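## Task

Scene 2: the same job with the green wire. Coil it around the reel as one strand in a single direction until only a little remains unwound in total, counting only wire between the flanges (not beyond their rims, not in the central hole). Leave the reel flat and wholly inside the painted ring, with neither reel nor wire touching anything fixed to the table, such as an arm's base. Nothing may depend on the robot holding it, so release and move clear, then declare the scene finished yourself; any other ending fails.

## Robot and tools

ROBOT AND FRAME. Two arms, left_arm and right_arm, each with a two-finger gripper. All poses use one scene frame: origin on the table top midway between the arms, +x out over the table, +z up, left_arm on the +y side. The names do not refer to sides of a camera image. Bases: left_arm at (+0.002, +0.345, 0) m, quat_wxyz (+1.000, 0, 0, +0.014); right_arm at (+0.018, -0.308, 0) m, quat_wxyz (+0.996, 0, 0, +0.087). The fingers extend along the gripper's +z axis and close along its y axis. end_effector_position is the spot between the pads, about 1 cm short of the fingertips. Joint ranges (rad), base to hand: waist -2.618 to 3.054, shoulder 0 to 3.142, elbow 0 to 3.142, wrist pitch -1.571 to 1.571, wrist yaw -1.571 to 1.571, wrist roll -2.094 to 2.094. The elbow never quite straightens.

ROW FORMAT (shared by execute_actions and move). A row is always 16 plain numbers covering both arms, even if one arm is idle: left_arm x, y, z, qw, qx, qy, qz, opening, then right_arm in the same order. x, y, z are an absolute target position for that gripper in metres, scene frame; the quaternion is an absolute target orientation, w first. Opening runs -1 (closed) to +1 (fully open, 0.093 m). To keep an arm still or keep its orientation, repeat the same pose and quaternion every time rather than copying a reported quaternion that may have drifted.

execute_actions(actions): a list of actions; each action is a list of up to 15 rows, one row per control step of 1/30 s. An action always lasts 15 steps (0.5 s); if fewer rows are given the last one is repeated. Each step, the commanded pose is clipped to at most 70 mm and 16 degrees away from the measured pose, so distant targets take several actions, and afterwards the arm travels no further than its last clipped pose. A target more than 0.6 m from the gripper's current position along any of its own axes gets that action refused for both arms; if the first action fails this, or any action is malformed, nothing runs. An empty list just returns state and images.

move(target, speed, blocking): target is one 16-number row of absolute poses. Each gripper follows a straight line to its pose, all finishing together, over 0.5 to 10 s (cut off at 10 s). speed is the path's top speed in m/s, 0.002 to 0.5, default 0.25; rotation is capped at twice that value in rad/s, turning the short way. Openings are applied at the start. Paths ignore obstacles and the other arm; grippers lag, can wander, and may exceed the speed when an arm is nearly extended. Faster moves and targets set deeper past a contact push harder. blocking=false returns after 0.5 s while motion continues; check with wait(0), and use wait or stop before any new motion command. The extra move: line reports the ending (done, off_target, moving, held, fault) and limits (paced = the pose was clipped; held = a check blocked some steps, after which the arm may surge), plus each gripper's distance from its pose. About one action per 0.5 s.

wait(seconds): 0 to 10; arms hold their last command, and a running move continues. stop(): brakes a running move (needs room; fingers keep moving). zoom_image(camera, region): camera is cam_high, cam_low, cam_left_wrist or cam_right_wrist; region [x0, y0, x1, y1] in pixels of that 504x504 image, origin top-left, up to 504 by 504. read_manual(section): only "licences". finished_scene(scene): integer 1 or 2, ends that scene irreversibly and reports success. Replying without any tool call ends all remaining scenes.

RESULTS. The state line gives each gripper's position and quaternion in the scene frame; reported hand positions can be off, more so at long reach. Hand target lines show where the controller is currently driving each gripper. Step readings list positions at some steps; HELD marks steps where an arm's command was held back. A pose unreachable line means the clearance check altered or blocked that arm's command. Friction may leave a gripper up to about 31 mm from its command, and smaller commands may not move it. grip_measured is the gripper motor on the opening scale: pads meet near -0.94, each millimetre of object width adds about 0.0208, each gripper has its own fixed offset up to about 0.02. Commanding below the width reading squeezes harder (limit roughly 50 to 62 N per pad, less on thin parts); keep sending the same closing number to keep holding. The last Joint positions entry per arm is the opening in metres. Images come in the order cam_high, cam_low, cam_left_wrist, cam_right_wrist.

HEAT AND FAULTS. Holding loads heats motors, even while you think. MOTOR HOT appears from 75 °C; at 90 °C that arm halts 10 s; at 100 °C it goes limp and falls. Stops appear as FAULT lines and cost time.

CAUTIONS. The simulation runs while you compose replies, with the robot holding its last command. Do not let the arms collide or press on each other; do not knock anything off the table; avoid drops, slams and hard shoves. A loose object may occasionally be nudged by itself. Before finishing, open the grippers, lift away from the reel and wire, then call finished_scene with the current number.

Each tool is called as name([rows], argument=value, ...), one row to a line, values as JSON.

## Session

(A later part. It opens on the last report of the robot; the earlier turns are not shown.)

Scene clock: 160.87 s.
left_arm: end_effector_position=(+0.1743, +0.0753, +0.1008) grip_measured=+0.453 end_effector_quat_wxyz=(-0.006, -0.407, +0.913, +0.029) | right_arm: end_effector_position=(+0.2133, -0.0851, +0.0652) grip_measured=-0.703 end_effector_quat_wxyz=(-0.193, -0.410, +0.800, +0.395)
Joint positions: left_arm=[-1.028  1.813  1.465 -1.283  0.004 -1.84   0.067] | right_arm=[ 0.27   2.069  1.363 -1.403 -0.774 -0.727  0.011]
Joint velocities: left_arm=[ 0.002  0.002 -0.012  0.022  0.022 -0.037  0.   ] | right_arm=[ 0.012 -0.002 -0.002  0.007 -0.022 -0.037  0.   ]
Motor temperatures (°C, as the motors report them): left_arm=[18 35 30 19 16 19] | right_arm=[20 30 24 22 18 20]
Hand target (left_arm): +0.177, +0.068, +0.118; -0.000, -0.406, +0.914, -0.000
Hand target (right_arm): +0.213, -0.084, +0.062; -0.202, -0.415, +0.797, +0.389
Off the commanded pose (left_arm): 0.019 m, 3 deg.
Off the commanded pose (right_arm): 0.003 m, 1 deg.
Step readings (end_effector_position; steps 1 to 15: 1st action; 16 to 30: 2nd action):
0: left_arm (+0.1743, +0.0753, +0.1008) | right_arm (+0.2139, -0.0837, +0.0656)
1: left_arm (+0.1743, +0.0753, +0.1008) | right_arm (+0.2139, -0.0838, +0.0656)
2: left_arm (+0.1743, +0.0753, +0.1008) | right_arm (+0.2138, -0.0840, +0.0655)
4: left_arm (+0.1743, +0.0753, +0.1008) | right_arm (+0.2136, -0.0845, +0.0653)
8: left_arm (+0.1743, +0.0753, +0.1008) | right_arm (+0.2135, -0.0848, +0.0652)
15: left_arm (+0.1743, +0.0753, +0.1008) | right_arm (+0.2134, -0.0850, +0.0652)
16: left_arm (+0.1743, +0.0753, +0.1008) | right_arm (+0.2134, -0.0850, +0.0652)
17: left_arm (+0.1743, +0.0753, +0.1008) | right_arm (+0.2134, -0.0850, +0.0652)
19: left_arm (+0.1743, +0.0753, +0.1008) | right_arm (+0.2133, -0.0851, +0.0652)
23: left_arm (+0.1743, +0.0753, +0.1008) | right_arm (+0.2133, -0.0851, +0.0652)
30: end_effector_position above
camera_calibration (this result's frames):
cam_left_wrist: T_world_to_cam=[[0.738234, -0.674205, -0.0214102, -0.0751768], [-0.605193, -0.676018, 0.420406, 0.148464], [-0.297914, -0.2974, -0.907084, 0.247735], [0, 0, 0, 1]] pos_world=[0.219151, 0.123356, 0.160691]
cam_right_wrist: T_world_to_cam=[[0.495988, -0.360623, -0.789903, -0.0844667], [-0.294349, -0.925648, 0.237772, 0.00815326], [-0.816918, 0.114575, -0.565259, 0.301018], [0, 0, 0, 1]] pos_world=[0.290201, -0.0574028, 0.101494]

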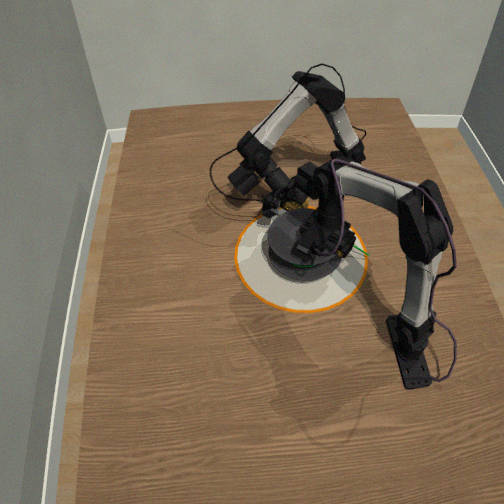

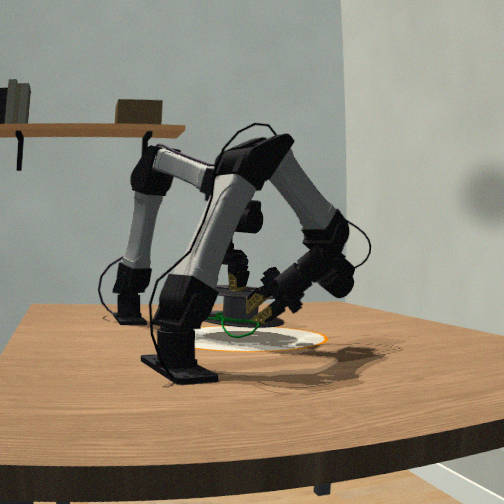

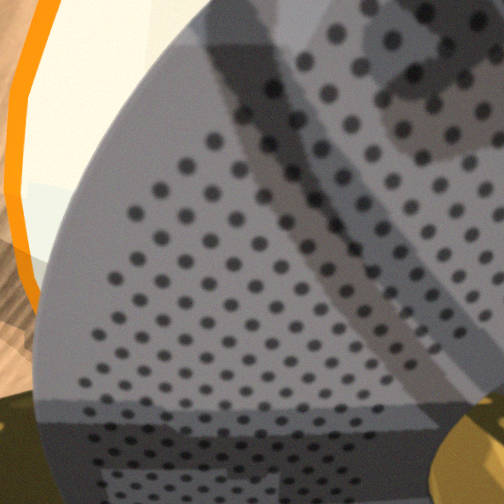

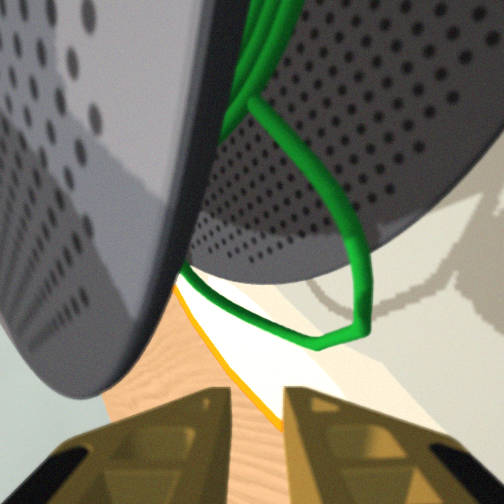

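execute_actions([
  [[0.177,0.068,0.118,0,-0.4067,0.9135,0,0.4,0.235,-0.10,0.075,-0.2024,-0.415,0.7972,0.3889,-0.5]],
  [[0.177,0.068,0.118,0,-0.4067,0.9135,0,0.4,0.235,-0.13,0.09,-0.1318,-0.2703,0.8572,0.4181,0]],
  [[0.177,0.068,0.118,0,-0.4067,0.9135,0,0.4,0.22,-0.15,0.10,-0.0633,-0.1141,0.8671,0.4806,0]],
  [[0.177,0.068,0.118,0,-0.4067,0.9135,0,0.4,0.21,-0.16,0.10,0,0,0.9239,0.3827,0]],
  [[0.177,0.068,0.118,0,-0.4067,0.9135,0,0.4,0.21,-0.16,0.10,0,0,0.9239,0.3827,0]],
])

Scene clock: 165.20 s.
left_arm: end_effector_position=(+0.1743, +0.0753, +0.1008) grip_measured=+0.453 end_effector_quat_wxyz=(-0.006, -0.407, +0.913, +0.029) | right_arm: end_effector_position=(+0.2135, -0.1600, +0.1034) grip_measured=-0.003 end_effector_quat_wxyz=(-0.004, +0.003, +0.922, +0.388)
Joint positions: left_arm=[-1.028  1.813  1.465 -1.283  0.004 -1.84   0.067] | right_arm=[-0.035  1.288  0.756 -0.904 -0.789  0.201  0.045]
Joint velocities: left_arm=[-0.007 -0.017 -0.002  0.022 -0.007  0.037 -0.001] | right_arm=[-0.002 -0.002  0.002 -0.007  0.007 -0.037  0.   ]
Motor temperatures (°C, as the motors report them): left_arm=[18 36 30 19 16 19] | right_arm=[20 30 24 22 18 20]
Hand target (left_arm): +0.177, +0.068, +0.118; -0.000, -0.406, +0.914, -0.000
Hand target (right_arm): +0.210, -0.160, +0.100; -0.000, -0.001, +0.924, +0.383
Off the commanded pose (left_arm): 0.019 m, 3 deg.
Off the commanded pose (right_arm): 0.005 m, 1 deg.
Step readings (end_effector_position; steps 1 to 15: 1st action; 16 to 30: 2nd action; 31 to 45: 3rd action; 46 to 60: 4th action; 61 to 75: 5th action):
0: left_arm (+0.1743, +0.0753, +0.1008) | right_arm (+0.2133, -0.0851, +0.0652)
1: left_arm (+0.1743, +0.0753, +0.1008) | right_arm (+0.2148, -0.0864, +0.0672)
2: left_arm (+0.1743, +0.0753, +0.1008) | right_arm (+0.2201, -0.0875, +0.0695)
4: left_arm (+0.1743, +0.0753, +0.1008) | right_arm (+0.2328, -0.0902, +0.0730)
8: left_arm (+0.1743, +0.0753, +0.1008) | right_arm (+0.2383, -0.0952, +0.0768)
15: left_arm (+0.1743, +0.0753, +0.1008) | right_arm (+0.2343, -0.0977, +0.0773)
16: left_arm (+0.1743, +0.0753, +0.1008) | right_arm (+0.2342, -0.0993, +0.0770)
17: left_arm (+0.1743, +0.0753, +0.1008) | right_arm (+0.2304, -0.1065, +0.0781)
19: left_arm (+0.1743, +0.0753, +0.1008) | right_arm (+0.2265, -0.1257, +0.0844)
23: left_arm (+0.1743, +0.0753, +0.1008) | right_arm (+0.2330, -0.1366, +0.0935)
30: left_arm (+0.1743, +0.0753, +0.1008) | right_arm (+0.2372, -0.1334, +0.0911)
31: left_arm (+0.1743, +0.0753, +0.1008) | right_arm (+0.2365, -0.1334, +0.0906)
32: left_arm (+0.1743, +0.0753, +0.1008) | right_arm (+0.2298, -0.1381, +0.0907)
34: left_arm (+0.1743, +0.0753, +0.1008) | right_arm (+0.2157, -0.1511, +0.0934)
38: left_arm (+0.1743, +0.0753, +0.1008) | right_arm (+0.2107, -0.1561, +0.0993)
45: left_arm (+0.1743, +0.0753, +0.1008) | right_arm (+0.2200, -0.1522, +0.1007)
46: left_arm (+0.1743, +0.0753, +0.1008) | right_arm (+0.2200, -0.1529, +0.0990)
47: left_arm (+0.1743, +0.0753, +0.1008) | right_arm (+0.2153, -0.1548, +0.0986)
49: left_arm (+0.1743, +0.0753, +0.1008) | right_arm (+0.2051, -0.1575, +0.1042)
53: left_arm (+0.1743, +0.0753, +0.1008) | right_arm (+0.2045, -0.1572, +0.1126)
60: left_arm (+0.1743, +0.0753, +0.1008) | right_arm (+0.2089, -0.1589, +0.1041)
61: left_arm (+0.1743, +0.0753, +0.1008) | right_arm (+0.2096, -0.1591, +0.1037)
62: left_arm (+0.1743, +0.0753, +0.1008) | right_arm (+0.2103, -0.1594, +0.1036)
64: left_arm (+0.1743, +0.0753, +0.1008) | right_arm (+0.2115, -0.1596, +0.1037)
68: left_arm (+0.1743, +0.0753, +0.1008) | right_arm (+0.2128, -0.1598, +0.1036)
75: end_effector_position above
camera_calibration (this result's frames):
cam_left_wrist: T_world_to_cam=[[0.738234, -0.674205, -0.0214102, -0.0751768], [-0.605193, -0.676018, 0.420406, 0.148464], [-0.297914, -0.2974, -0.907084, 0.247735], [0, 0, 0, 1]] pos_world=[0.219151, 0.123356, 0.160691]
cam_right_wrist: T_world_to_cam=[[-0.018157, -0.697445, -0.716409, -0.0330578], [-0.915125, -0.277044, 0.292904, 0.160381], [-0.402761, 0.660922, -0.633219, 0.337359], [0, 0, 0, 1]] pos_world=[0.282044, -0.201591, 0.142963]

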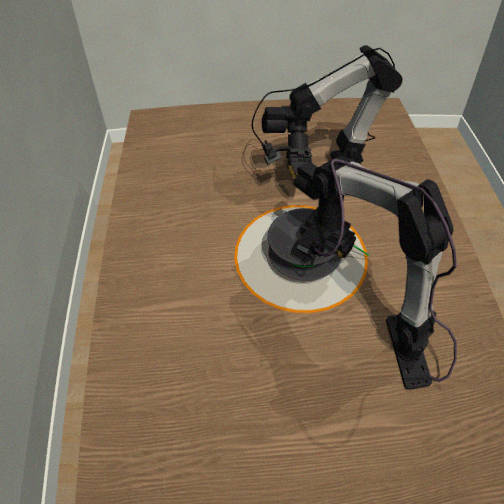

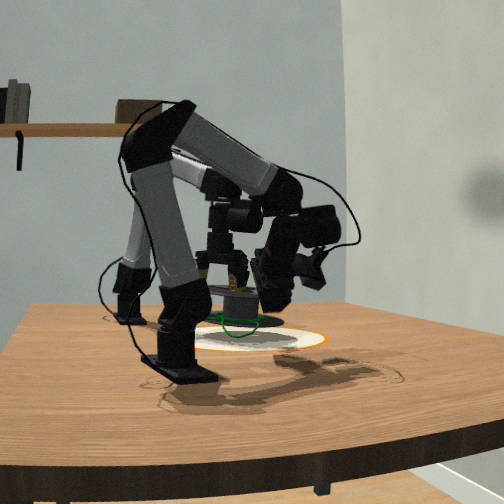

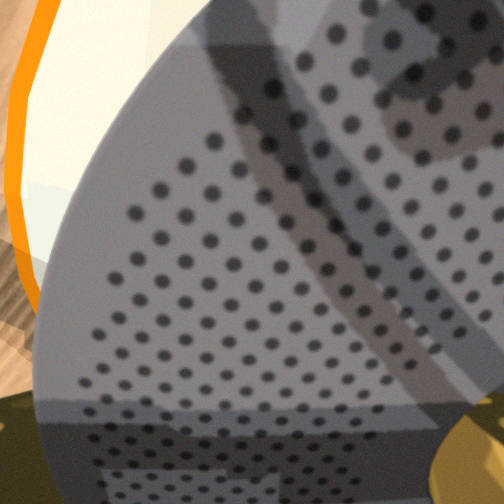

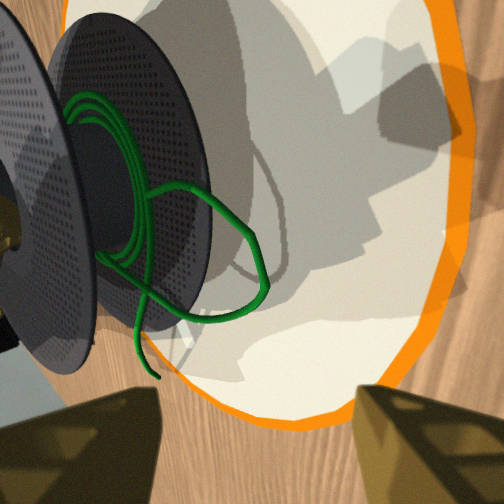

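execute_actions([
  [[0.177,0.068,0.118,0,-0.4067,0.9135,0,0.4,0.208,-0.15,0.07,0,0,0.8988,0.4384,-0.2]],
  [[0.177,0.068,0.118,0,-0.4067,0.9135,0,0.4,0.208,-0.135,0.045,0,0,0.8746,0.4848,-0.2]],
  [[0.177,0.068,0.118,0,-0.4067,0.9135,0,0.4,0.208,-0.125,0.034,0,0,0.8746,0.4848,-0.2]],
  [[0.177,0.068,0.118,0,-0.4067,0.9135,0,0.4,0.208,-0.125,0.034,0,0,0.8746,0.4848,-0.2]],
])

Scene clock: 172.87 s.
left_arm: end_effector_position=(+0.1743, +0.0753, +0.1008) grip_measured=+0.453 end_effector_quat_wxyz=(-0.006, -0.407, +0.913, +0.029) | right_arm: end_effector_position=(+0.2168, -0.1263, +0.0421) grip_measured=-0.197 end_effector_quat_wxyz=(+0.015, -0.003, +0.874, +0.486)
Joint positions: left_arm=[-1.028  1.813  1.465 -1.283  0.004 -1.84   0.067] | right_arm=[ 0.023  1.465  0.457 -0.22  -0.976  0.372  0.036]
Joint velocities: left_arm=[-0.002 -0.012  0.002  0.037  0.051 -0.081 -0.001] | right_arm=[-0.002 -0.002  0.017 -0.022  0.007  0.066 -0.001]
Motor temperatures (°C, as the motors report them): left_arm=[18 37 30 19 16 19] | right_arm=[20 30 24 22 18 20]
Hand target (left_arm): +0.177, +0.068, +0.118; -0.000, -0.406, +0.914, -0.000
Hand target (right_arm): +0.208, -0.125, +0.035; -0.000, +0.000, +0.875, +0.485
Off the commanded pose (left_arm): 0.019 m, 3 deg.
Off the commanded pose (right_arm): 0.012 m, 2 deg.
Step readings (end_effector_position; steps 1 to 15: 1st action; 16 to 30: 2nd action; 31 to 45: 3rd action; 46 to 60: 4th action):
0: left_arm (+0.1743, +0.0753, +0.1008) | right_arm (+0.2137, -0.1600, +0.1033)
1: left_arm (+0.1743, +0.0753, +0.1008) | right_arm (+0.2140, -0.1583, +0.1006)
2: left_arm (+0.1743, +0.0753, +0.1008) | right_arm (+0.2124, -0.1570, +0.0949)
4: left_arm (+0.1743, +0.0753, +0.1008) | right_arm (+0.2017, -0.1566, +0.0794)
8: left_arm (+0.1743, +0.0753, +0.1008) | right_arm (+0.1974, -0.1549, +0.0703)
15: left_arm (+0.1743, +0.0753, +0.1008) | right_arm (+0.2078, -0.1515, +0.0741)
16: left_arm (+0.1743, +0.0753, +0.1008) | right_arm (+0.2088, -0.1494, +0.0727)
17: left_arm (+0.1743, +0.0753, +0.1008) | right_arm (+0.2092, -0.1475, +0.0681)
19: left_arm (+0.1743, +0.0753, +0.1008) | right_arm (+0.2040, -0.1461, +0.0545)
23: left_arm (+0.1743, +0.0753, +0.1008) | right_arm (+0.2003, -0.1430, +0.0443)
30: left_arm (+0.1743, +0.0753, +0.1008) | right_arm (+0.2123, -0.1386, +0.0492)
31: left_arm (+0.1743, +0.0753, +0.1008) | right_arm (+0.2132, -0.1371, +0.0486)
32: left_arm (+0.1743, +0.0753, +0.1008) | right_arm (+0.2125, -0.1342, +0.0469)
34: left_arm (+0.1743, +0.0753, +0.1008) | right_arm (+0.2093, -0.1301, +0.0428)
38: left_arm (+0.1743, +0.0753, +0.1008) | right_arm (+0.2089, -0.1279, +0.0395)
45: left_arm (+0.1743, +0.0753, +0.1008) | right_arm (+0.2148, -0.1267, +0.0414)
46: left_arm (+0.1743, +0.0753, +0.1008) | right_arm (+0.2152, -0.1266, +0.0415)
47: left_arm (+0.1743, +0.0753, +0.1008) | right_arm (+0.2155, -0.1266, +0.0416)
49: left_arm (+0.1743, +0.0753, +0.1008) | right_arm (+0.2160, -0.1264, +0.0418)
53: left_arm (+0.1743, +0.0753, +0.1008) | right_arm (+0.2165, -0.1264, +0.0420)
60: end_effector_position above
camera_calibration (this result's frames):
cam_left_wrist: T_world_to_cam=[[0.738234, -0.674205, -0.0214102, -0.0751768], [-0.605193, -0.676018, 0.420406, 0.148464], [-0.297914, -0.2974, -0.907084, 0.247735], [0, 0, 0, 1]] pos_world=[0.219151, 0.123356, 0.160691]
cam_right_wrist: T_world_to_cam=[[0.0100334, -0.5274, -0.849558, -0.0324728], [-0.926005, -0.325538, 0.191156, 0.191182], [-0.377379, 0.784776, -0.491641, 0.28177], [0, 0, 0, 1]] pos_world=[0.283695, -0.176016, 0.0743968]

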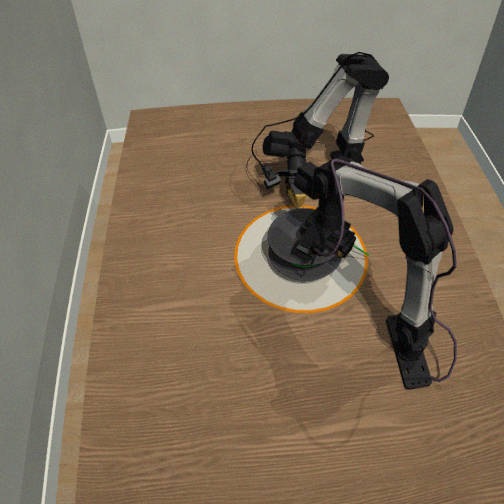

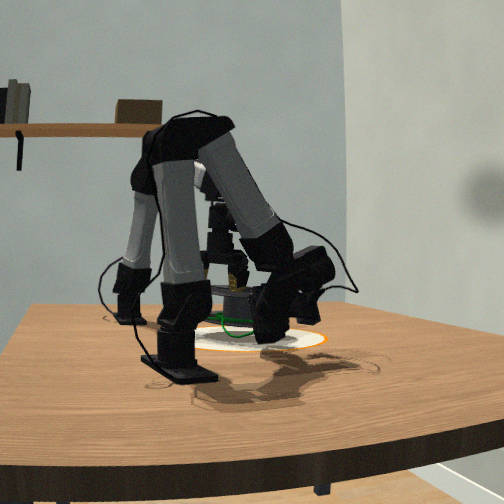

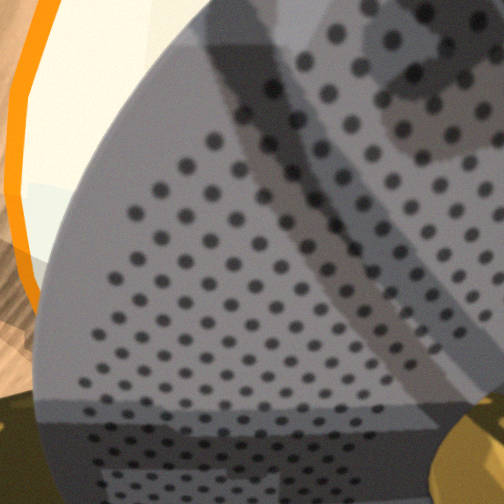

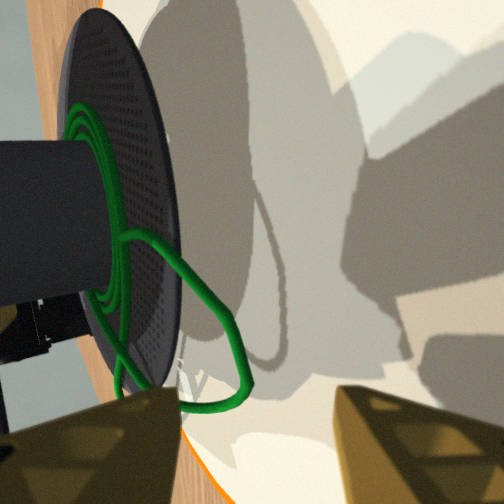

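execute_actions([
  [[0.177,0.068,0.118,0,-0.4067,0.9135,0,0.4,0.198,-0.12,0.016,0,0,0.8746,0.4848,-0.2]],
  [[0.177,0.068,0.118,0,-0.4067,0.9135,0,0.4,0.198,-0.102,0.016,0,0,0.8746,0.4848,-0.2]],
  [[0.177,0.068,0.118,0,-0.4067,0.9135,0,0.4,0.198,-0.092,0.016,0,0,0.8746,0.4848,-0.2]],
])

Scene clock: 176.20 s.
left_arm: end_effector_position=(+0.1743, +0.0753, +0.1008) grip_measured=+0.453 end_effector_quat_wxyz=(-0.006, -0.407, +0.913, +0.029) | right_arm: end_effector_position=(+0.2053, -0.0904, +0.0274) grip_measured=-0.198 end_effector_quat_wxyz=(+0.010, -0.009, +0.869, +0.494)
Joint positions: left_arm=[-1.028  1.813  1.465 -1.283  0.004 -1.84   0.067] | right_arm=[ 0.201  1.523  0.36   0.156 -0.922  0.64   0.036]
Joint velocities: left_arm=[ 0.002 -0.007  0.012  0.037  0.037 -0.051 -0.   ] | right_arm=[-0.007  0.002 -0.002 -0.007  0.007  0.095 -0.   ]
Motor temperatures (°C, as the motors report them): left_arm=[18 37 31 19 16 19] | right_arm=[20 30 24 22 18 20]
Hand target (left_arm): +0.177, +0.068, +0.118; -0.000, -0.406, +0.914, -0.000
Hand target (right_arm): +0.197, -0.093, +0.016; -0.000, -0.001, +0.875, +0.483
Off the commanded pose (left_arm): 0.019 m, 3 deg.
Off the commanded pose (right_arm): 0.014 m, 2 deg.
Step readings (end_effector_position; steps 1 to 15: 1st action; 16 to 30: 2nd action; 31 to 45: 3rd action):
0: left_arm (+0.1743, +0.0753, +0.1008) | right_arm (+0.2169, -0.1263, +0.0421)
1: left_arm (+0.1743, +0.0753, +0.1008) | right_arm (+0.2162, -0.1255, +0.0405)
2: left_arm (+0.1743, +0.0753, +0.1008) | right_arm (+0.2128, -0.1243, +0.0373)
4: left_arm (+0.1743, +0.0753, +0.1008) | right_arm (+0.2025, -0.1232, +0.0288)
8: left_arm (+0.1743, +0.0753, +0.1008) | right_arm (+0.2023, -0.1211, +0.0274)
15: left_arm (+0.1743, +0.0753, +0.1008) | right_arm (+0.2034, -0.1203, +0.0272)
16: left_arm (+0.1743, +0.0753, +0.1008) | right_arm (+0.2032, -0.1181, +0.0273)
17: left_arm (+0.1743, +0.0753, +0.1008) | right_arm (+0.2020, -0.1131, +0.0278)
19: left_arm (+0.1743, +0.0753, +0.1008) | right_arm (+0.1993, -0.1049, +0.0280)
23: left_arm (+0.1743, +0.0753, +0.1008) | right_arm (+0.2001, -0.1018, +0.0273)
30: left_arm (+0.1743, +0.0753, +0.1008) | right_arm (+0.2019, -0.1014, +0.0276)
31: left_arm (+0.1743, +0.0753, +0.1008) | right_arm (+0.2019, -0.1001, +0.0274)
32: left_arm (+0.1743, +0.0753, +0.1008) | right_arm (+0.2014, -0.0973, +0.0276)
34: left_arm (+0.1743, +0.0753, +0.1008) | right_arm (+0.2001, -0.0927, +0.0273)
38: left_arm (+0.1743, +0.0753, +0.1008) | right_arm (+0.2021, -0.0907, +0.0273)
45: end_effector_position above
camera_calibration (this result's frames):
cam_left_wrist: T_world_to_cam=[[0.738234, -0.674205, -0.0214102, -0.0751768], [-0.605193, -0.676018, 0.420406, 0.148464], [-0.297914, -0.2974, -0.907084, 0.247735], [0, 0, 0, 1]] pos_world=[0.219151, 0.123356, 0.160691]
cam_right_wrist: T_world_to_cam=[[0.0149865, -0.510227, -0.859909, -0.0250297], [-0.920661, -0.342547, 0.187205, 0.192513], [-0.390076, 0.788879, -0.474879, 0.244544], [0, 0, 0, 1]] pos_world=[0.273005, -0.139742, 0.0585662]

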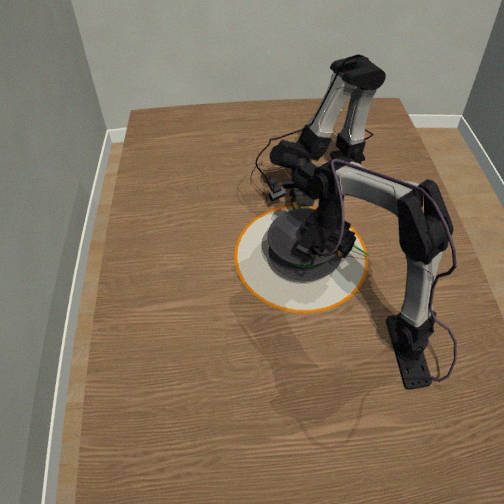

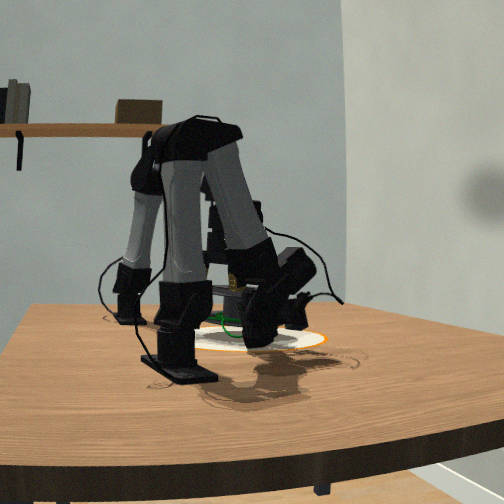

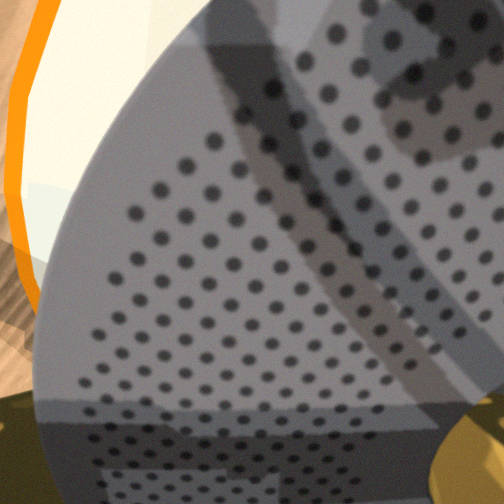

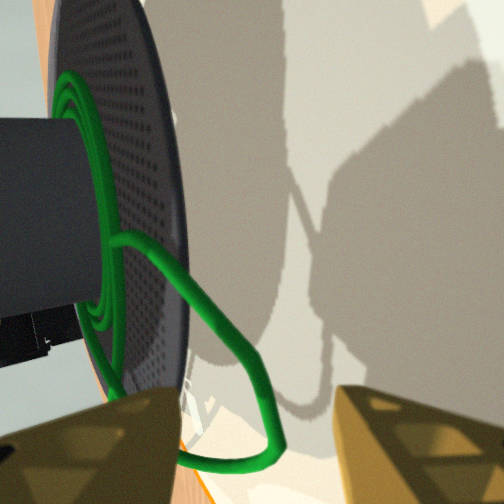

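execute_actions([
  [[0.177,0.068,0.118,0,-0.4067,0.9135,0,0.4,0.198,-0.080,0.008,0,0,0.8746,0.4848,-0.2]],
  [[0.177,0.068,0.118,0,-0.4067,0.9135,0,0.4,0.198,-0.080,0.008,0,0,0.8746,0.4848,-0.2]],
])

Scene clock: 177.93 s.
left_arm: end_effector_position=(+0.1743, +0.0753, +0.1008) grip_measured=+0.453 end_effector_quat_wxyz=(-0.006, -0.407, +0.913, +0.029) | right_arm: end_effector_position=(+0.2079, -0.0758, +0.0274) grip_measured=-0.198 end_effector_quat_wxyz=(+0.015, -0.013, +0.862, +0.507)
Joint positions: left_arm=[-1.028  1.813  1.465 -1.283  0.004 -1.84   0.067] | right_arm=[ 0.252  1.572  0.352  0.301 -0.912  0.724  0.036]
Joint velocities: left_arm=[-0.007 -0.002 -0.017  0.022 -0.037 -0.022 -0.001] | right_arm=[-0.002 -0.012 -0.007  0.037  0.037  0.051  0.   ]
Motor temperatures (°C, as the motors report them): left_arm=[18 37 31 19 16 19] | right_arm=[20 30 24 22 18 20]
Hand target (left_arm): +0.177, +0.068, +0.118; -0.000, -0.406, +0.914, -0.000
Hand target (right_arm): +0.197, -0.081, +0.009; -0.000, -0.001, +0.875, +0.484
Off the commanded pose (left_arm): 0.019 m, 3 deg.
Off the commanded pose (right_arm): 0.022 m, 4 deg.
Step readings (end_effector_position; steps 1 to 15: 1st action; 16 to 30: 2nd action):
0: left_arm (+0.1743, +0.0753, +0.1008) | right_arm (+0.2065, -0.0904, +0.0274)
1: left_arm (+0.1743, +0.0753, +0.1008) | right_arm (+0.2063, -0.0889, +0.0265)
2: left_arm (+0.1743, +0.0753, +0.1008) | right_arm (+0.2060, -0.0859, +0.0264)
4: left_arm (+0.1743, +0.0753, +0.1008) | right_arm (+0.2061, -0.0812, +0.0269)
8: left_arm (+0.1743, +0.0753, +0.1008) | right_arm (+0.2071, -0.0776, +0.0274)
15: left_arm (+0.1743, +0.0753, +0.1008) | right_arm (+0.2079, -0.0761, +0.0275)
16: left_arm (+0.1743, +0.0753, +0.1008) | right_arm (+0.2080, -0.0761, +0.0275)
17: left_arm (+0.1743, +0.0753, +0.1008) | right_arm (+0.2080, -0.0759, +0.0276)
19: left_arm (+0.1743, +0.0753, +0.1008) | right_arm (+0.2081, -0.0758, +0.0276)
23: left_arm (+0.1743, +0.0753, +0.1008) | right_arm (+0.2082, -0.0756, +0.0277)
30: end_effector_position above
camera_calibration (this result's frames):
cam_left_wrist: T_world_to_cam=[[0.738234, -0.674205, -0.0214102, -0.0751768], [-0.605193, -0.676018, 0.420406, 0.148464], [-0.297914, -0.2974, -0.907084, 0.247735], [0, 0, 0, 1]] pos_world=[0.219151, 0.123356, 0.160691]
cam_right_wrist: T_world_to_cam=[[0.0274334, -0.485355, -0.873887, -0.0179821], [-0.921408, -0.351275, 0.166172, 0.199929], [-0.387627, 0.800648, -0.456846, 0.233946], [0, 0, 0, 1]] pos_world=[0.275393, -0.125806, 0.0579403]

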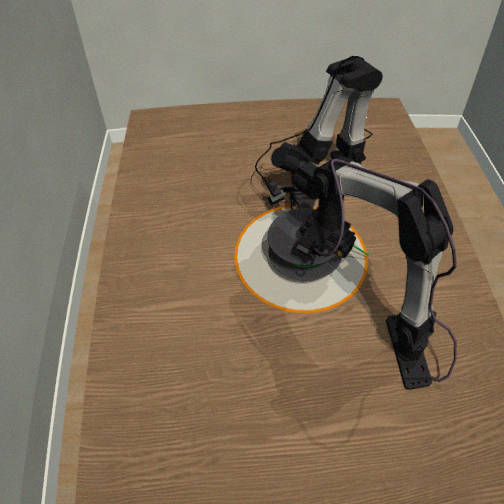

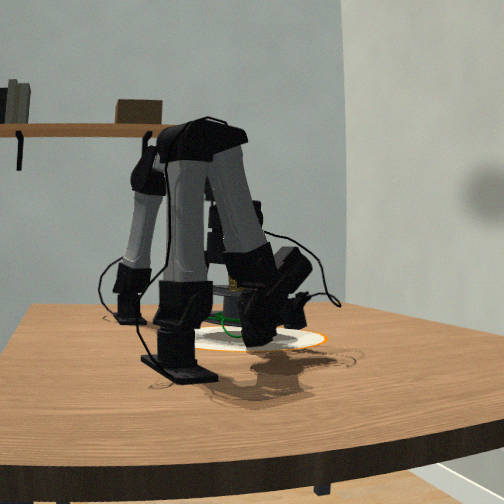

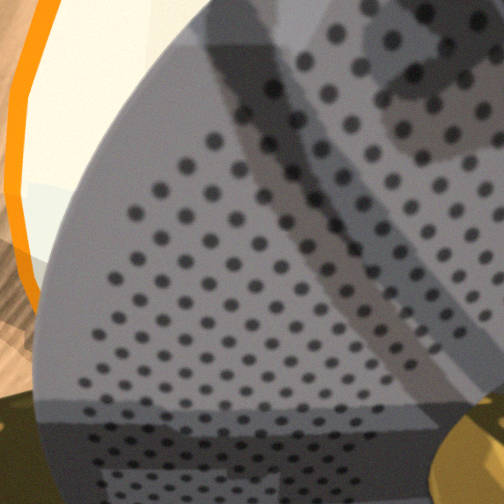

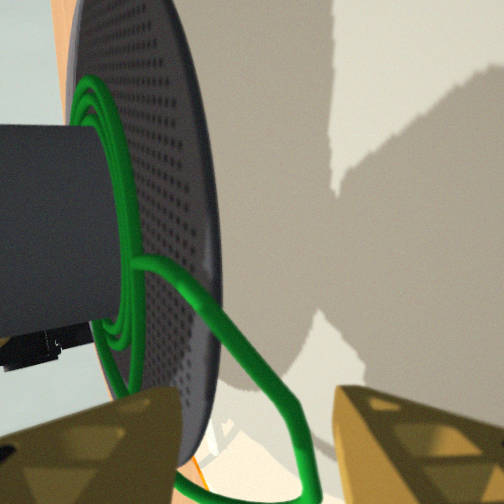

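execute_actions([
  [[0.177,0.068,0.118,0,-0.4067,0.9135,0,0.4,0.198,-0.089,0.010,0,0,0.8746,0.4848,-0.2]],
  [[0.177,0.068,0.118,0,-0.4067,0.9135,0,0.4,0.198,-0.089,0.010,0,0,0.8746,0.4848,-0.6]],
  [[0.177,0.068,0.118,0,-0.4067,0.9135,0,0.4,0.198,-0.089,0.010,0,0,0.8746,0.4848,-0.75]],
])

Scene clock: 180.17 s.
left_arm: end_effector_position=(+0.1743, +0.0753, +0.1008) grip_measured=+0.453 end_effector_quat_wxyz=(-0.006, -0.407, +0.913, +0.029) | right_arm: end_effector_position=(+0.2037, -0.0818, +0.0213) grip_measured=-0.747 end_effector_quat_wxyz=(+0.011, -0.015, +0.867, +0.498)
Joint positions: left_arm=[-1.028  1.813  1.465 -1.283  0.004 -1.84   0.067] | right_arm=[ 0.239  1.572  0.344  0.266 -0.91   0.682  0.009]
Joint velocities: left_arm=[-0.007  0.007  0.007  0.051  0.007  0.022  0.001] | right_arm=[ 0.012 -0.002 -0.012 -0.037 -0.081  0.095  0.   ]
Motor temperatures (°C, as the motors report them): left_arm=[18 37 31 19 16 19] | right_arm=[20 29 24 22 18 20]
Hand target (left_arm): +0.177, +0.068, +0.118; -0.000, -0.406, +0.914, -0.000
Hand target (right_arm): +0.197, -0.089, +0.011; -0.000, +0.000, +0.874, +0.485
Off the commanded pose (left_arm): 0.019 m, 3 deg.
Off the commanded pose (right_arm): 0.015 m, 3 deg.
Step readings (end_effector_position; steps 1 to 15: 1st action; 16 to 30: 2nd action; 31 to 45: 3rd action):
0: left_arm (+0.1743, +0.0753, +0.1008) | right_arm (+0.2079, -0.0758, +0.0274)
1: left_arm (+0.1743, +0.0753, +0.1008) | right_arm (+0.2079, -0.0762, +0.0275)
2: left_arm (+0.1743, +0.0753, +0.1008) | right_arm (+0.2078, -0.0764, +0.0277)
4: left_arm (+0.1743, +0.0753, +0.1008) | right_arm (+0.2075, -0.0766, +0.0278)
8: left_arm (+0.1743, +0.0753, +0.1008) | right_arm (+0.2071, -0.0766, +0.0279)
15: left_arm (+0.1743, +0.0753, +0.1008) | right_arm (+0.2069, -0.0766, +0.0280)
16: left_arm (+0.1743, +0.0753, +0.1008) | right_arm (+0.2070, -0.0769, +0.0277)
17: left_arm (+0.1743, +0.0753, +0.1008) | right_arm (+0.2069, -0.0777, +0.0267)
19: left_arm (+0.1743, +0.0753, +0.1008) | right_arm (+0.2056, -0.0796, +0.0244)
23: left_arm (+0.1743, +0.0753, +0.1008) | right_arm (+0.2038, -0.0813, +0.0220)
30: left_arm (+0.1743, +0.0753, +0.1008) | right_arm (+0.2036, -0.0817, +0.0214)
31: left_arm (+0.1743, +0.0753, +0.1008) | right_arm (+0.2036, -0.0817, +0.0214)
32: left_arm (+0.1743, +0.0753, +0.1008) | right_arm (+0.2036, -0.0817, +0.0214)
34: left_arm (+0.1743, +0.0753, +0.1008) | right_arm (+0.2037, -0.0818, +0.0213)
38: left_arm (+0.1743, +0.0753, +0.1008) | right_arm (+0.2037, -0.0818, +0.0213)
45: end_effector_position above
camera_calibration (this result's frames):
cam_left_wrist: T_world_to_cam=[[0.738234, -0.674205, -0.0214102, -0.0751768], [-0.605193, -0.676018, 0.420406, 0.148464], [-0.297914, -0.2974, -0.907084, 0.247735], [0, 0, 0, 1]] pos_world=[0.219151, 0.123356, 0.160691]
cam_right_wrist: T_world_to_cam=[[0.0268787, -0.50261, -0.864095, -0.0275969], [-0.918736, -0.353082, 0.176795, 0.1941], [-0.393955, 0.789124, -0.471256, 0.234988], [0, 0, 0, 1]] pos_world=[0.271644, -0.130772, 0.0525774]

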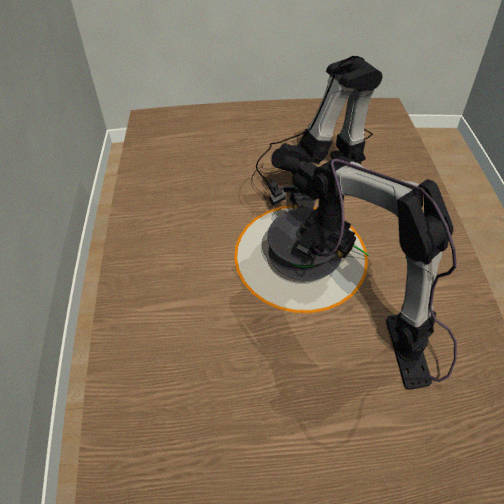

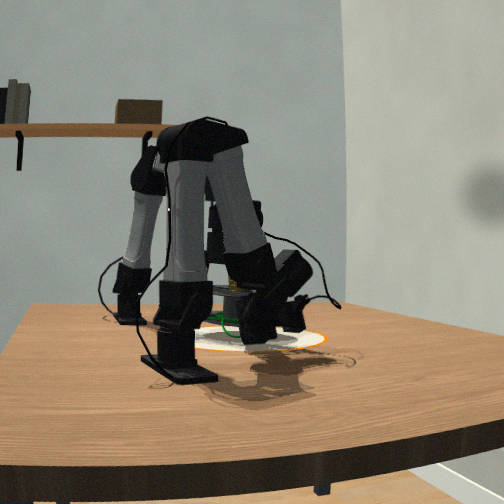

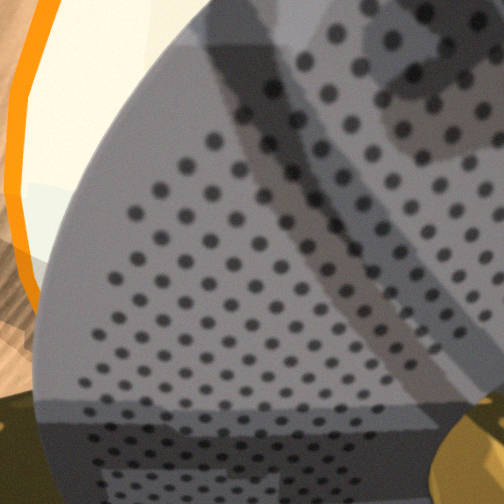

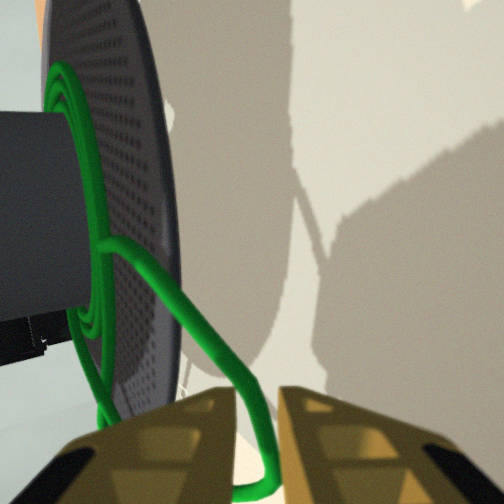

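execute_actions([
  [[0.177,0.068,0.118,0,-0.4067,0.9135,0,0.4,0.198,-0.089,0.010,0,0,0.8746,0.4848,-1]],
  [[0.177,0.068,0.118,0,-0.4067,0.9135,0,0.4,0.198,-0.089,0.010,0,0,0.8746,0.4848,-1]],
  [[0.177,0.068,0.118,0,-0.4067,0.9135,0,0.4,0.200,-0.10,0.025,0,0,0.8746,0.4848,-1]],
  [[0.177,0.068,0.118,0,-0.4067,0.9135,0,0.4,0.200,-0.10,0.05,0,0,0.8746,0.4848,-1]],
  [[0.177,0.068,0.118,0,-0.4067,0.9135,0,0.4,0.200,-0.098,0.065,0,0,0.8746,0.4848,-1]],
])

Scene clock: 183.23 s.
left_arm: end_effector_position=(+0.1743, +0.0753, +0.1008) grip_measured=+0.453 end_effector_quat_wxyz=(-0.006, -0.407, +0.913, +0.029) | right_arm: end_effector_position=(+0.1974, -0.0986, +0.0579) grip_measured=-0.991 end_effector_quat_wxyz=(-0.004, +0.002, +0.876, +0.482)
Joint positions: left_arm=[-1.028  1.813  1.465 -1.283  0.004 -1.84   0.067] | right_arm=[ 0.183  1.34   0.426 -0.16  -0.916  0.61   0.   ]
Joint velocities: left_arm=[ 0.007  0.002 -0.017  0.051  0.037  0.007 -0.   ] | right_arm=[-0.012  0.002 -0.012 -0.007  0.051 -0.022  0.   ]
Motor temperatures (°C, as the motors report them): left_arm=[18 37 31 19 16 19] | right_arm=[20 29 24 22 18 20]
Hand target (left_arm): +0.177, +0.068, +0.118; -0.000, -0.406, +0.914, -0.000
Hand target (right_arm): +0.200, -0.098, +0.065; +0.000, +0.000, +0.875, +0.485
Off the commanded pose (left_arm): 0.019 m, 3 deg.
Off the commanded pose (right_arm): 0.008 m, 1 deg.
Step readings (end_effector_position; steps 1 to 15: 1st action; 16 to 30: 2nd action; 31 to 45: 3rd action; 46 to 60: 4th action; 61 to 75: 5th action):
0: left_arm (+0.1743, +0.0753, +0.1008) | right_arm (+0.2037, -0.0818, +0.0213)
1: left_arm (+0.1743, +0.0753, +0.1008) | right_arm (+0.2037, -0.0818, +0.0213)
2: left_arm (+0.1743, +0.0753, +0.1008) | right_arm (+0.2037, -0.0818, +0.0213)
4: left_arm (+0.1743, +0.0753, +0.1008) | right_arm (+0.2037, -0.0818, +0.0213)
8: left_arm (+0.1743, +0.0753, +0.1008) | right_arm (+0.2037, -0.0818, +0.0213)
15: left_arm (+0.1743, +0.0753, +0.1008) | right_arm (+0.2037, -0.0818, +0.0213)
16: left_arm (+0.1743, +0.0753, +0.1008) | right_arm (+0.2037, -0.0818, +0.0213)
17: left_arm (+0.1743, +0.0753, +0.1008) | right_arm (+0.2037, -0.0818, +0.0213)
19: left_arm (+0.1743, +0.0753, +0.1008) | right_arm (+0.2037, -0.0818, +0.0213)
23: left_arm (+0.1743, +0.0753, +0.1008) | right_arm (+0.2037, -0.0818, +0.0213)
30: left_arm (+0.1743, +0.0753, +0.1008) | right_arm (+0.2037, -0.0818, +0.0213)
31: left_arm (+0.1743, +0.0753, +0.1008) | right_arm (+0.2036, -0.0837, +0.0217)
32: left_arm (+0.1743, +0.0753, +0.1008) | right_arm (+0.2045, -0.0874, +0.0229)
34: left_arm (+0.1743, +0.0753, +0.1008) | right_arm (+0.2071, -0.0930, +0.0255)
38: left_arm (+0.1743, +0.0753, +0.1008) | right_arm (+0.2028, -0.0968, +0.0235)
45: left_arm (+0.1743, +0.0753, +0.1008) | right_arm (+0.1971, -0.0987, +0.0204)
46: left_arm (+0.1743, +0.0753, +0.1008) | right_arm (+0.1961, -0.0991, +0.0225)
47: left_arm (+0.1743, +0.0753, +0.1008) | right_arm (+0.1954, -0.0994, +0.0274)
49: left_arm (+0.1743, +0.0753, +0.1008) | right_arm (+0.1987, -0.0981, +0.0392)
53: left_arm (+0.1743, +0.0753, +0.1008) | right_arm (+0.2029, -0.0966, +0.0478)
60: left_arm (+0.1743, +0.0753, +0.1008) | right_arm (+0.1966, -0.0989, +0.0440)
61: left_arm (+0.1743, +0.0753, +0.1008) | right_arm (+0.1959, -0.0992, +0.0452)
62: left_arm (+0.1743, +0.0753, +0.1008) | right_arm (+0.1955, -0.0993, +0.0478)
64: left_arm (+0.1743, +0.0753, +0.1008) | right_arm (+0.1980, -0.0984, +0.0548)
68: left_arm (+0.1743, +0.0753, +0.1008) | right_arm (+0.2006, -0.0974, +0.0598)
75: end_effector_position above
camera_calibration (this result's frames):
cam_left_wrist: T_world_to_cam=[[0.738234, -0.674205, -0.0214102, -0.0751768], [-0.605193, -0.676018, 0.420406, 0.148464], [-0.297914, -0.2974, -0.907084, 0.247735], [0, 0, 0, 1]] pos_world=[0.219151, 0.123356, 0.160691]
cam_right_wrist: T_world_to_cam=[[-0.0176652, -0.534185, -0.845183, 0.000349179], [-0.914953, -0.332226, 0.229102, 0.174197], [-0.403174, 0.777349, -0.482885, 0.264378], [0, 0, 0, 1]] pos_world=[0.265978, -0.147455, 0.0880509]

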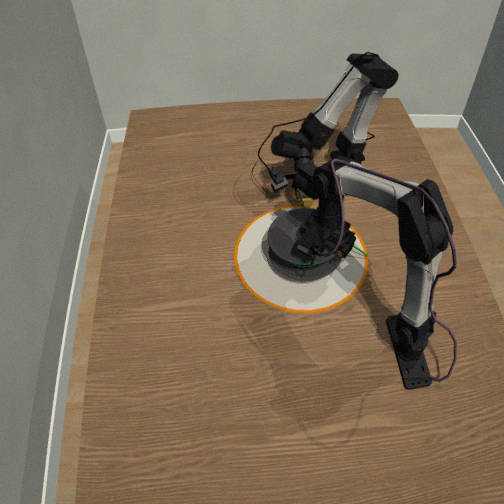

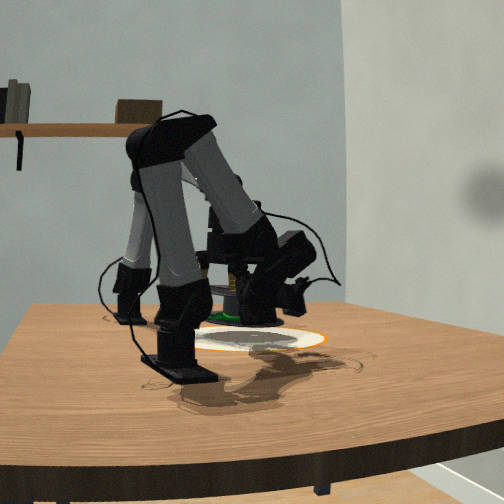

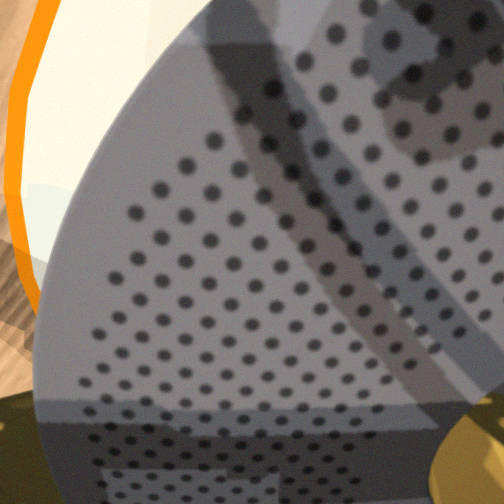

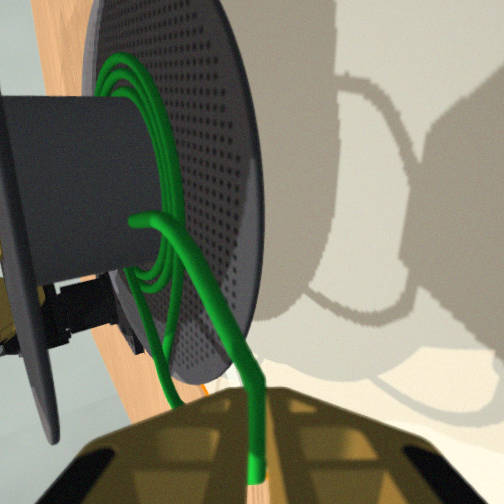

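execute_actions([
  [[0.177,0.068,0.118,0,-0.4067,0.9135,0,0.4,0.201,-0.085,0.070,0.0423,0.0762,0.8713,0.483,-1]],
  [[0.177,0.068,0.118,0,-0.4067,0.9135,0,0.4,0.201,-0.072,0.070,0.0423,0.0762,0.8713,0.483,-1]],
  [[0.177,0.068,0.118,0,-0.4067,0.9135,0,0.4,0.201,-0.064,0.070,0.0423,0.0762,0.8713,0.483,-1]],
])

Scene clock: 185.53 s.
left_arm: end_effector_position=(+0.1739, +0.0759, +0.1008) grip_measured=+0.453 end_effector_quat_wxyz=(-0.007, -0.410, +0.912, +0.031) | right_arm: end_effector_position=(+0.2010, -0.0652, +0.0771) grip_measured=-0.991 end_effector_quat_wxyz=(+0.043, +0.072, +0.869, +0.488)
Joint positions: left_arm=[-1.028  1.813  1.465 -1.286  0.004 -1.846  0.067] | right_arm=[ 0.395  1.211  0.353  0.124 -0.682  1.047  0.   ]
Joint velocities: left_arm=[ 0.007 -0.007 -0.012  0.066  0.051  0.051  0.   ] | right_arm=[ 0.007  0.007 -0.007 -0.022  0.051 -0.022  0.   ]
Motor temperatures (°C, as the motors report them): left_arm=[18 38 31 18 16 19] | right_arm=[20 29 24 23 18 20]
Hand target (left_arm): +0.177, +0.068, +0.118; -0.000, -0.406, +0.914, -0.000
Hand target (right_arm): +0.201, -0.065, +0.070; +0.042, +0.076, +0.872, +0.482
Off the commanded pose (left_arm): 0.019 m, 4 deg.
Off the commanded pose (right_arm): 0.007 m, 1 deg.
Step readings (end_effector_position; steps 1 to 15: 1st action; 16 to 30: 2nd action; 31 to 45: 3rd action):
0: left_arm (+0.1743, +0.0753, +0.1008) | right_arm (+0.1967, -0.0989, +0.0575)
1: left_arm (+0.1743, +0.0753, +0.1008) | right_arm (+0.1971, -0.0974, +0.0580)
2: left_arm (+0.1743, +0.0753, +0.1008) | right_arm (+0.1952, -0.0940, +0.0609)
4: left_arm (+0.1743, +0.0753, +0.1008) | right_arm (+0.1926, -0.0873, +0.0688)
8: left_arm (+0.1743, +0.0753, +0.1008) | right_arm (+0.1971, -0.0839, +0.0734)
15: left_arm (+0.1743, +0.0753, +0.1008) | right_arm (+0.2016, -0.0848, +0.0694)
16: left_arm (+0.1743, +0.0753, +0.1008) | right_arm (+0.2019, -0.0832, +0.0696)
17: left_arm (+0.1743, +0.0753, +0.1008) | right_arm (+0.2000, -0.0796, +0.0703)
19: left_arm (+0.1743, +0.0753, +0.1008) | right_arm (+0.1975, -0.0741, +0.0723)
23: left_arm (+0.1743, +0.0753, +0.1008) | right_arm (+0.2004, -0.0721, +0.0743)
30: left_arm (+0.1743, +0.0753, +0.1008) | right_arm (+0.2035, -0.0719, +0.0755)
31: left_arm (+0.1743, +0.0753, +0.1008) | right_arm (+0.2034, -0.0710, +0.0755)
32: left_arm (+0.1743, +0.0753, +0.1008) | right_arm (+0.2020, -0.0689, +0.0760)
34: left_arm (+0.1742, +0.0755, +0.1008) | right_arm (+0.2001, -0.0657, +0.0769)
38: left_arm (+0.1739, +0.0759, +0.1008) | right_arm (+0.2007, -0.0653, +0.0770)
45: end_effector_position above
camera_calibration (this result's frames):
cam_left_wrist: T_world_to_cam=[[0.742041, -0.669915, -0.0242863, -0.0751604], [-0.600746, -0.680628, 0.419345, 0.148308], [-0.297455, -0.296581, -0.907502, 0.247742], [0, 0, 0, 1]] pos_world=[0.21856, 0.124067, 0.160809]
cam_right_wrist: T_world_to_cam=[[-0.0927606, -0.511442, -0.854297, 0.0516793], [-0.961505, -0.176878, 0.210293, 0.205076], [-0.258659, 0.840917, -0.475346, 0.223616], [0, 0, 0, 1]] pos_world=[0.259816, -0.125338, 0.107318]

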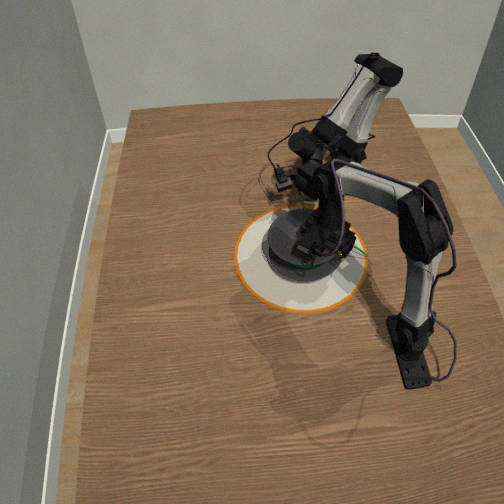

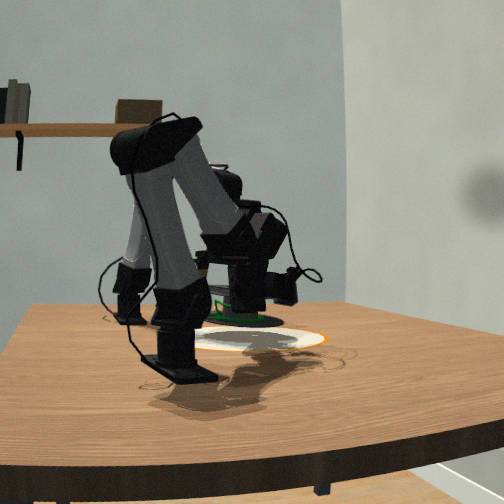

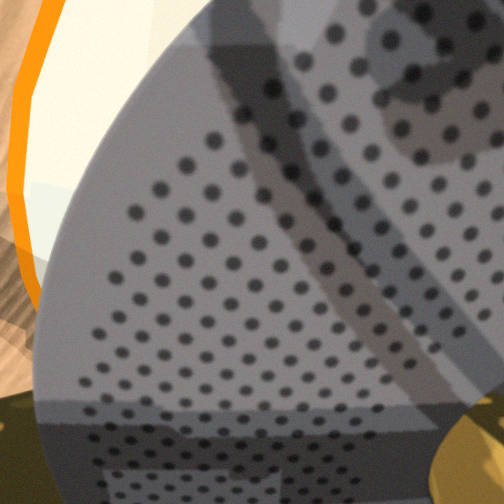

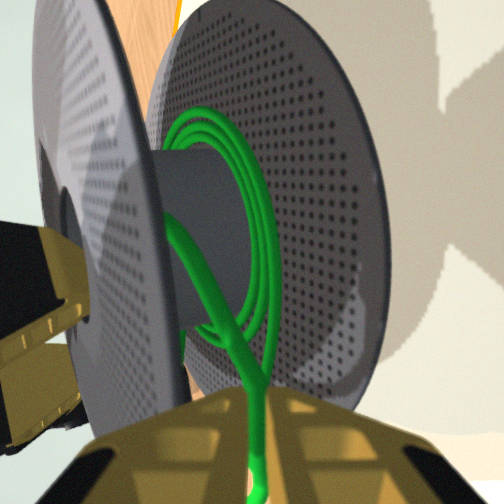

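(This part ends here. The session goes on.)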